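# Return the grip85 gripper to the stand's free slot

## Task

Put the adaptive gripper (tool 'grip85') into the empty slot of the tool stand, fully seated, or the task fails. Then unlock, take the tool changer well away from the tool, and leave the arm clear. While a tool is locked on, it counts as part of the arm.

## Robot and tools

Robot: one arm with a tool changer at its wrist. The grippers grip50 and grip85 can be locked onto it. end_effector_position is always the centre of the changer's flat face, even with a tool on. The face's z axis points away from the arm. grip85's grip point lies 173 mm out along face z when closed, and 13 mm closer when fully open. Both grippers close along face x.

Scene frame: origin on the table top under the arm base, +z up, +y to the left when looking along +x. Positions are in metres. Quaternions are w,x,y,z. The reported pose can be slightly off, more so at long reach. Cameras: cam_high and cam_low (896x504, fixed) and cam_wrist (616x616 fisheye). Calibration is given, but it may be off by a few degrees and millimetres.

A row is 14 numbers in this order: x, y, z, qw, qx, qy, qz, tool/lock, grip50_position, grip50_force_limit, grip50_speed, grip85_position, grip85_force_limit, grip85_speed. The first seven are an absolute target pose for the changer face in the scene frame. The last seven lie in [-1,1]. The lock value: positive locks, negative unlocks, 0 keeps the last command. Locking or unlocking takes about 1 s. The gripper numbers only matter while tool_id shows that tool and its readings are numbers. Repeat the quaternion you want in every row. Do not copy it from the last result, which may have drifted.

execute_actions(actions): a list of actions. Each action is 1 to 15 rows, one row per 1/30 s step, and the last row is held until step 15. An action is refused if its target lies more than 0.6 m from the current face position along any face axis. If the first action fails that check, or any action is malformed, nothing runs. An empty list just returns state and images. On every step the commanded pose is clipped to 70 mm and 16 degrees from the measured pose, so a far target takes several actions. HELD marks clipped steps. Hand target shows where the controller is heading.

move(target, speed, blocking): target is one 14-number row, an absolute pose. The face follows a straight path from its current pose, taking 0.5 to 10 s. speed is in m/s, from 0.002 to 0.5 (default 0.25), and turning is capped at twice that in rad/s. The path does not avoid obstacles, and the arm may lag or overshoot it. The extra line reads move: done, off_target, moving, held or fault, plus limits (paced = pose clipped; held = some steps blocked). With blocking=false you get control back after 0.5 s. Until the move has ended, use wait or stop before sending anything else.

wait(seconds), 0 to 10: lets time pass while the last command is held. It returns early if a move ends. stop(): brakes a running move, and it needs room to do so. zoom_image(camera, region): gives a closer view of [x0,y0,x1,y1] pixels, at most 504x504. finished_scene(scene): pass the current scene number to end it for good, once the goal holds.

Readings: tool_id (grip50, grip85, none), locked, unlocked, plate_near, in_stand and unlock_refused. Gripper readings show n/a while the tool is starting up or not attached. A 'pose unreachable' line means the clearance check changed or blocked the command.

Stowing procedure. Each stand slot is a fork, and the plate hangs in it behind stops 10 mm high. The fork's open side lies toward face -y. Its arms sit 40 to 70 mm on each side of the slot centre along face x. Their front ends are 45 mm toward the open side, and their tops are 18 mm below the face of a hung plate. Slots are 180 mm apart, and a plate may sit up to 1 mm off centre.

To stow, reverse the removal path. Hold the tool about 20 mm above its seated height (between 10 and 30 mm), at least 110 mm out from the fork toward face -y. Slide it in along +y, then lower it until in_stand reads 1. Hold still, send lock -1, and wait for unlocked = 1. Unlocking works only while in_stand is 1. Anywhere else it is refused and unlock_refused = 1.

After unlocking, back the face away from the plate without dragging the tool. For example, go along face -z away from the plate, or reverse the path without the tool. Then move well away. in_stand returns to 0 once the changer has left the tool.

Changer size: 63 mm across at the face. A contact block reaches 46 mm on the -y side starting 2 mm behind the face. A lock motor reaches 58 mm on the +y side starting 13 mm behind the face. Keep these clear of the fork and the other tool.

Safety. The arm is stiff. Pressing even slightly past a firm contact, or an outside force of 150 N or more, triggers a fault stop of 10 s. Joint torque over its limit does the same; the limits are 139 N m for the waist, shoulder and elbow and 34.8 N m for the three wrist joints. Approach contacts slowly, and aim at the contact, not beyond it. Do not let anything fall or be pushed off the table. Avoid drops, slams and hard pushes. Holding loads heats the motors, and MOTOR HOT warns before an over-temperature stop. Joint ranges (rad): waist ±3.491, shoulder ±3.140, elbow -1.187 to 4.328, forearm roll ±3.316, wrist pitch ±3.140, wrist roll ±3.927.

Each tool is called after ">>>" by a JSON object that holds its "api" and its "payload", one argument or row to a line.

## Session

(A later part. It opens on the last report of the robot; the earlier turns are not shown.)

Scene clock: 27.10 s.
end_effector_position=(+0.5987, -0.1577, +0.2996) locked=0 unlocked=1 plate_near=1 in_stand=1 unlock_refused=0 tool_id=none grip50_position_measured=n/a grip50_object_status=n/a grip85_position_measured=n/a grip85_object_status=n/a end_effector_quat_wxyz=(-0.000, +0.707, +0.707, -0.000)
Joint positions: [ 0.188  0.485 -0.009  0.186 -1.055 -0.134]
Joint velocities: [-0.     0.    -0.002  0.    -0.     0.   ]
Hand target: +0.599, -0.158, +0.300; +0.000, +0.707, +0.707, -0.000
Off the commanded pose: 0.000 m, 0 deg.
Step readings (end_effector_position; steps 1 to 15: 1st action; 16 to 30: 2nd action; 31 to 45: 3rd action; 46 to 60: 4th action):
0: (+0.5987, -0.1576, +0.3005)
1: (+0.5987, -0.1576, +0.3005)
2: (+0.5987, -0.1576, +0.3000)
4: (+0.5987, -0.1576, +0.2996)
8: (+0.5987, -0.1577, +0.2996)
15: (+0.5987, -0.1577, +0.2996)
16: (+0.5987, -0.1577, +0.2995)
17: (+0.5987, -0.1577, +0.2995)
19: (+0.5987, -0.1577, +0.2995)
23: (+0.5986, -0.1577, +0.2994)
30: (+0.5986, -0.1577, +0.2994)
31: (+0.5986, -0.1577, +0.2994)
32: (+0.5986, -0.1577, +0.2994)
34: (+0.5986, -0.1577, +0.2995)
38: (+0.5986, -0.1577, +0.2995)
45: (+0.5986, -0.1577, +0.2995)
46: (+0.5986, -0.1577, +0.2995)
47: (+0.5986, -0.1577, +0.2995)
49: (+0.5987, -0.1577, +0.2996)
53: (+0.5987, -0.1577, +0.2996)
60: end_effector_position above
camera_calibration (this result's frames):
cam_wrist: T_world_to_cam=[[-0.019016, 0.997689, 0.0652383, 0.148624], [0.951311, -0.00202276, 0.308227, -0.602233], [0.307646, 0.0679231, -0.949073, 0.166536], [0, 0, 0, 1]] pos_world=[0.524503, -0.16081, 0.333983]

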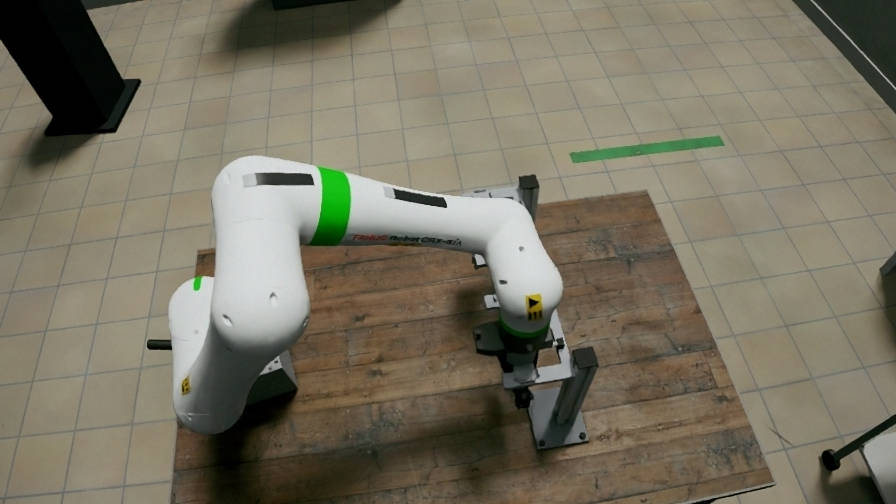

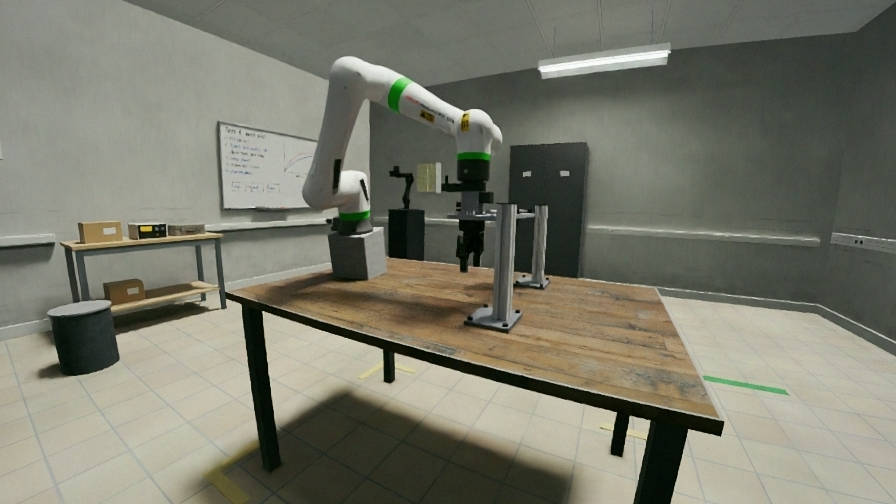

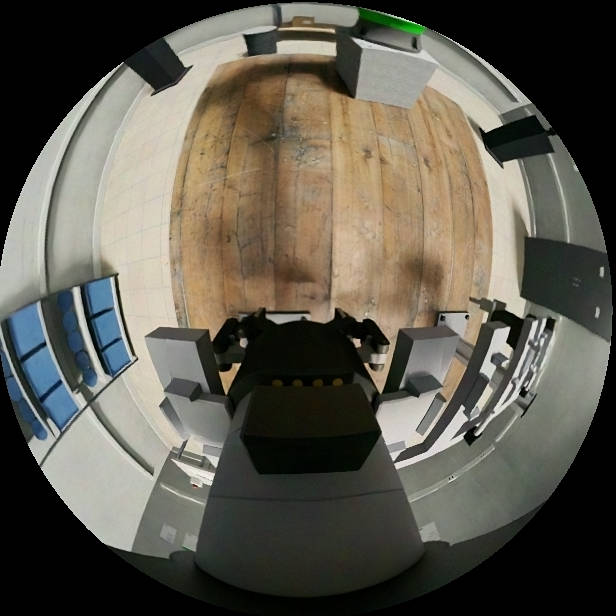

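>>> {"api": "move", "payload": {
  "target": [0.5987,-0.1577,0.33,0,0.707,0.707,0,0,0,0,0,0,0,0],
  "speed": 0.08
}}

>>> {"api": "move", "payload": {
  "target": [0.5,-0.1577,0.52,0,0.707,0.707,0,0,0,0,0,0,0,0],
  "speed": 0.4
}}

>>> {"api": "zoom_image", "payload": {
  "camera": "cam_low",
  "region": [420, 180, 560, 280]
}}

>>> {"api": "zoom_image", "payload": {
  "camera": "cam_high",
  "region": [460, 280, 620, 420]
}}

Scene clock: 27.93 s.
end_effector_position=(+0.5988, -0.1577, +0.3300) locked=0 unlocked=1 plate_near=0 in_stand=0 unlock_refused=0 tool_id=none grip50_position_measured=n/a grip50_object_status=n/a grip85_position_measured=n/a grip85_object_status=n/a end_effector_quat_wxyz=(-0.000, +0.707, +0.707, +0.000)
Joint positions: [ 0.197  0.451  0.02   0.181 -1.117 -0.13 ]
Joint velocities: [ 0.     0.001 -0.002 -0.    -0.001  0.   ]
Hand target: +0.599, -0.158, +0.330; -0.000, +0.707, +0.707, +0.000
Off the commanded pose: 0.000 m, 0 deg.
move: done
camera_calibration (this result's frames):
cam_wrist: T_world_to_cam=[[-0.0192047, 0.997677, 0.0653539, 0.146659], [0.951277, -0.0018862, 0.308333, -0.61173], [0.30774, 0.0680911, -0.949031, 0.195317], [0, 0, 0, 1]] pos_world=[0.524634, -0.160771, 0.364394]

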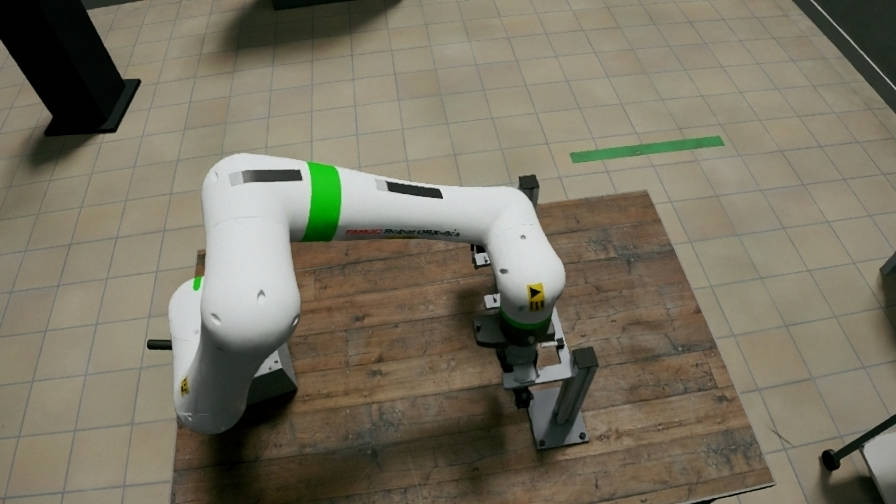

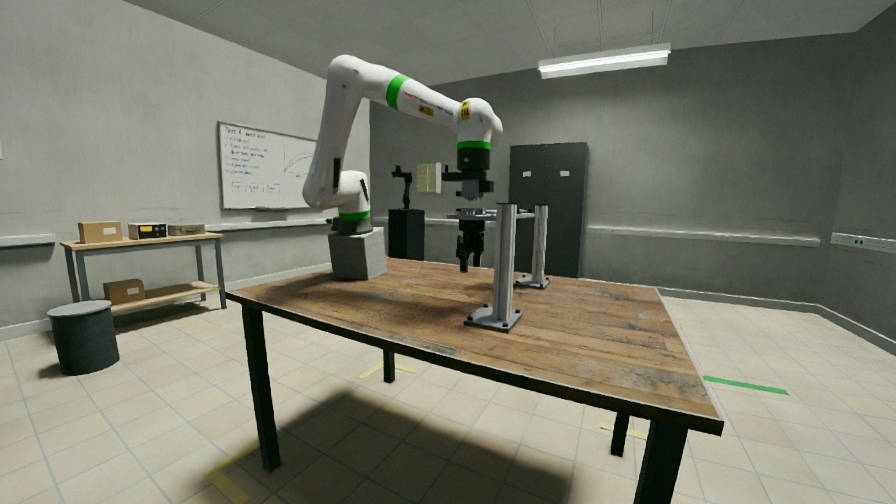

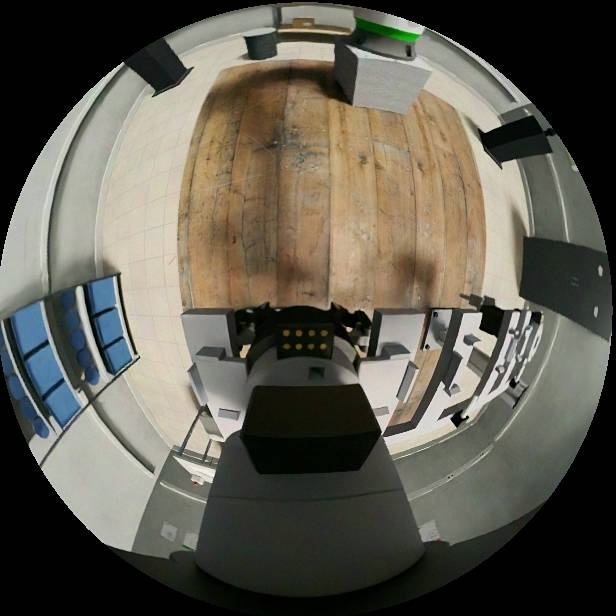

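Scene clock: 28.93 s.
end_effector_position=(+0.5007, -0.1573, +0.5199) locked=0 unlocked=1 plate_near=0 in_stand=0 unlock_refused=0 tool_id=none grip50_position_measured=n/a grip50_object_status=n/a grip85_position_measured=n/a grip85_object_status=n/a end_effector_quat_wxyz=(-0.000, +0.707, +0.707, -0.000)
Joint positions: [ 0.274  0.091  0.008  0.164 -1.474 -0.143]
Joint velocities: [ 0.     0.001  0.003  0.    -0.     0.   ]
Hand target: +0.501, -0.157, +0.520; -0.000, +0.707, +0.707, -0.000
Off the commanded pose: 0.001 m, 0 deg.
move: done
camera_calibration (this result's frames):
cam_wrist: T_world_to_cam=[[-0.0200475, 0.997658, 0.0653996, 0.132333], [0.951422, -0.00106465, 0.307889, -0.576691], [0.307238, 0.068395, -0.949172, 0.406077], [0, 0, 0, 1]] pos_world=[0.426567, -0.160411, 0.554339]

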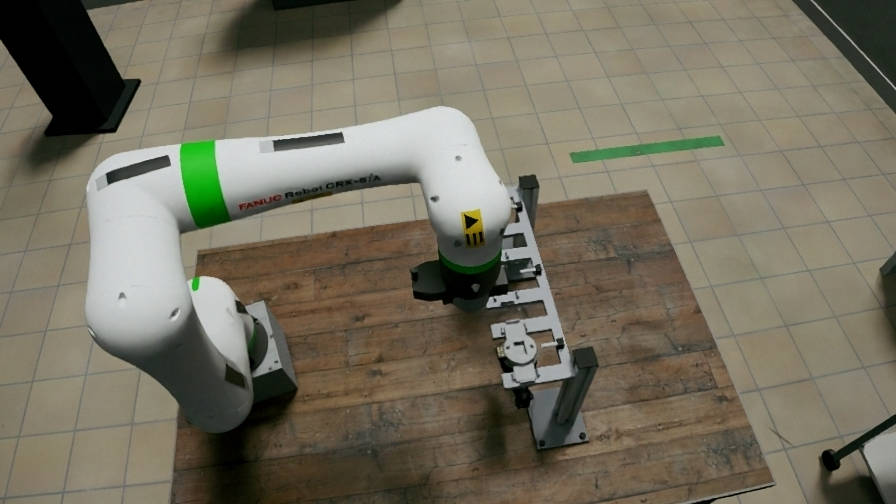

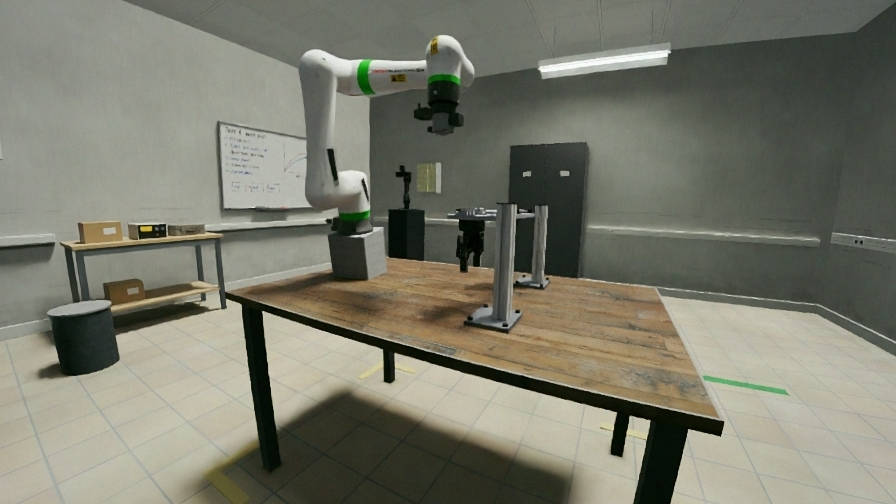

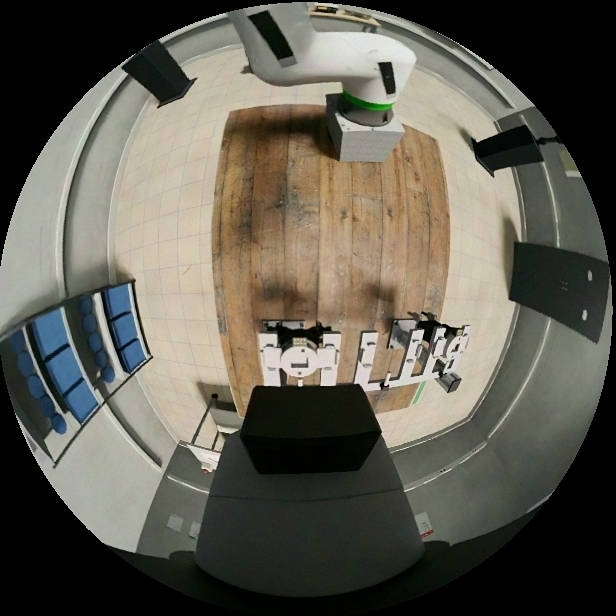

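Region (420, 180, 560, 280) of cam_low's 896x504 image, scaled by 3.600, with more detail than that image has; it fills the top 360 rows of this view, and the rest is white.

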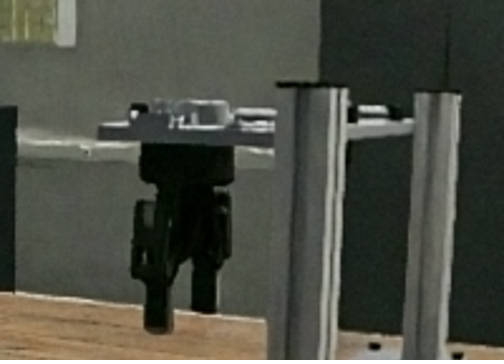

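Region (460, 280, 620, 420) of cam_high's 896x504 image, scaled by 3.150, with more detail than that image has; it fills the top 441 rows of this view, and the rest is white.

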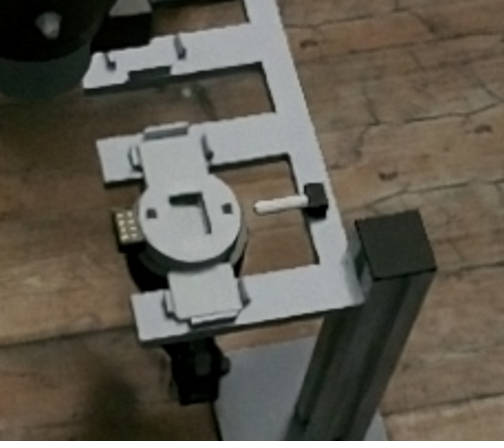

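Seated.

>>> {"api": "finished_scene", "payload": {
  "scene": 1
}}

The scene is finished: the task was done.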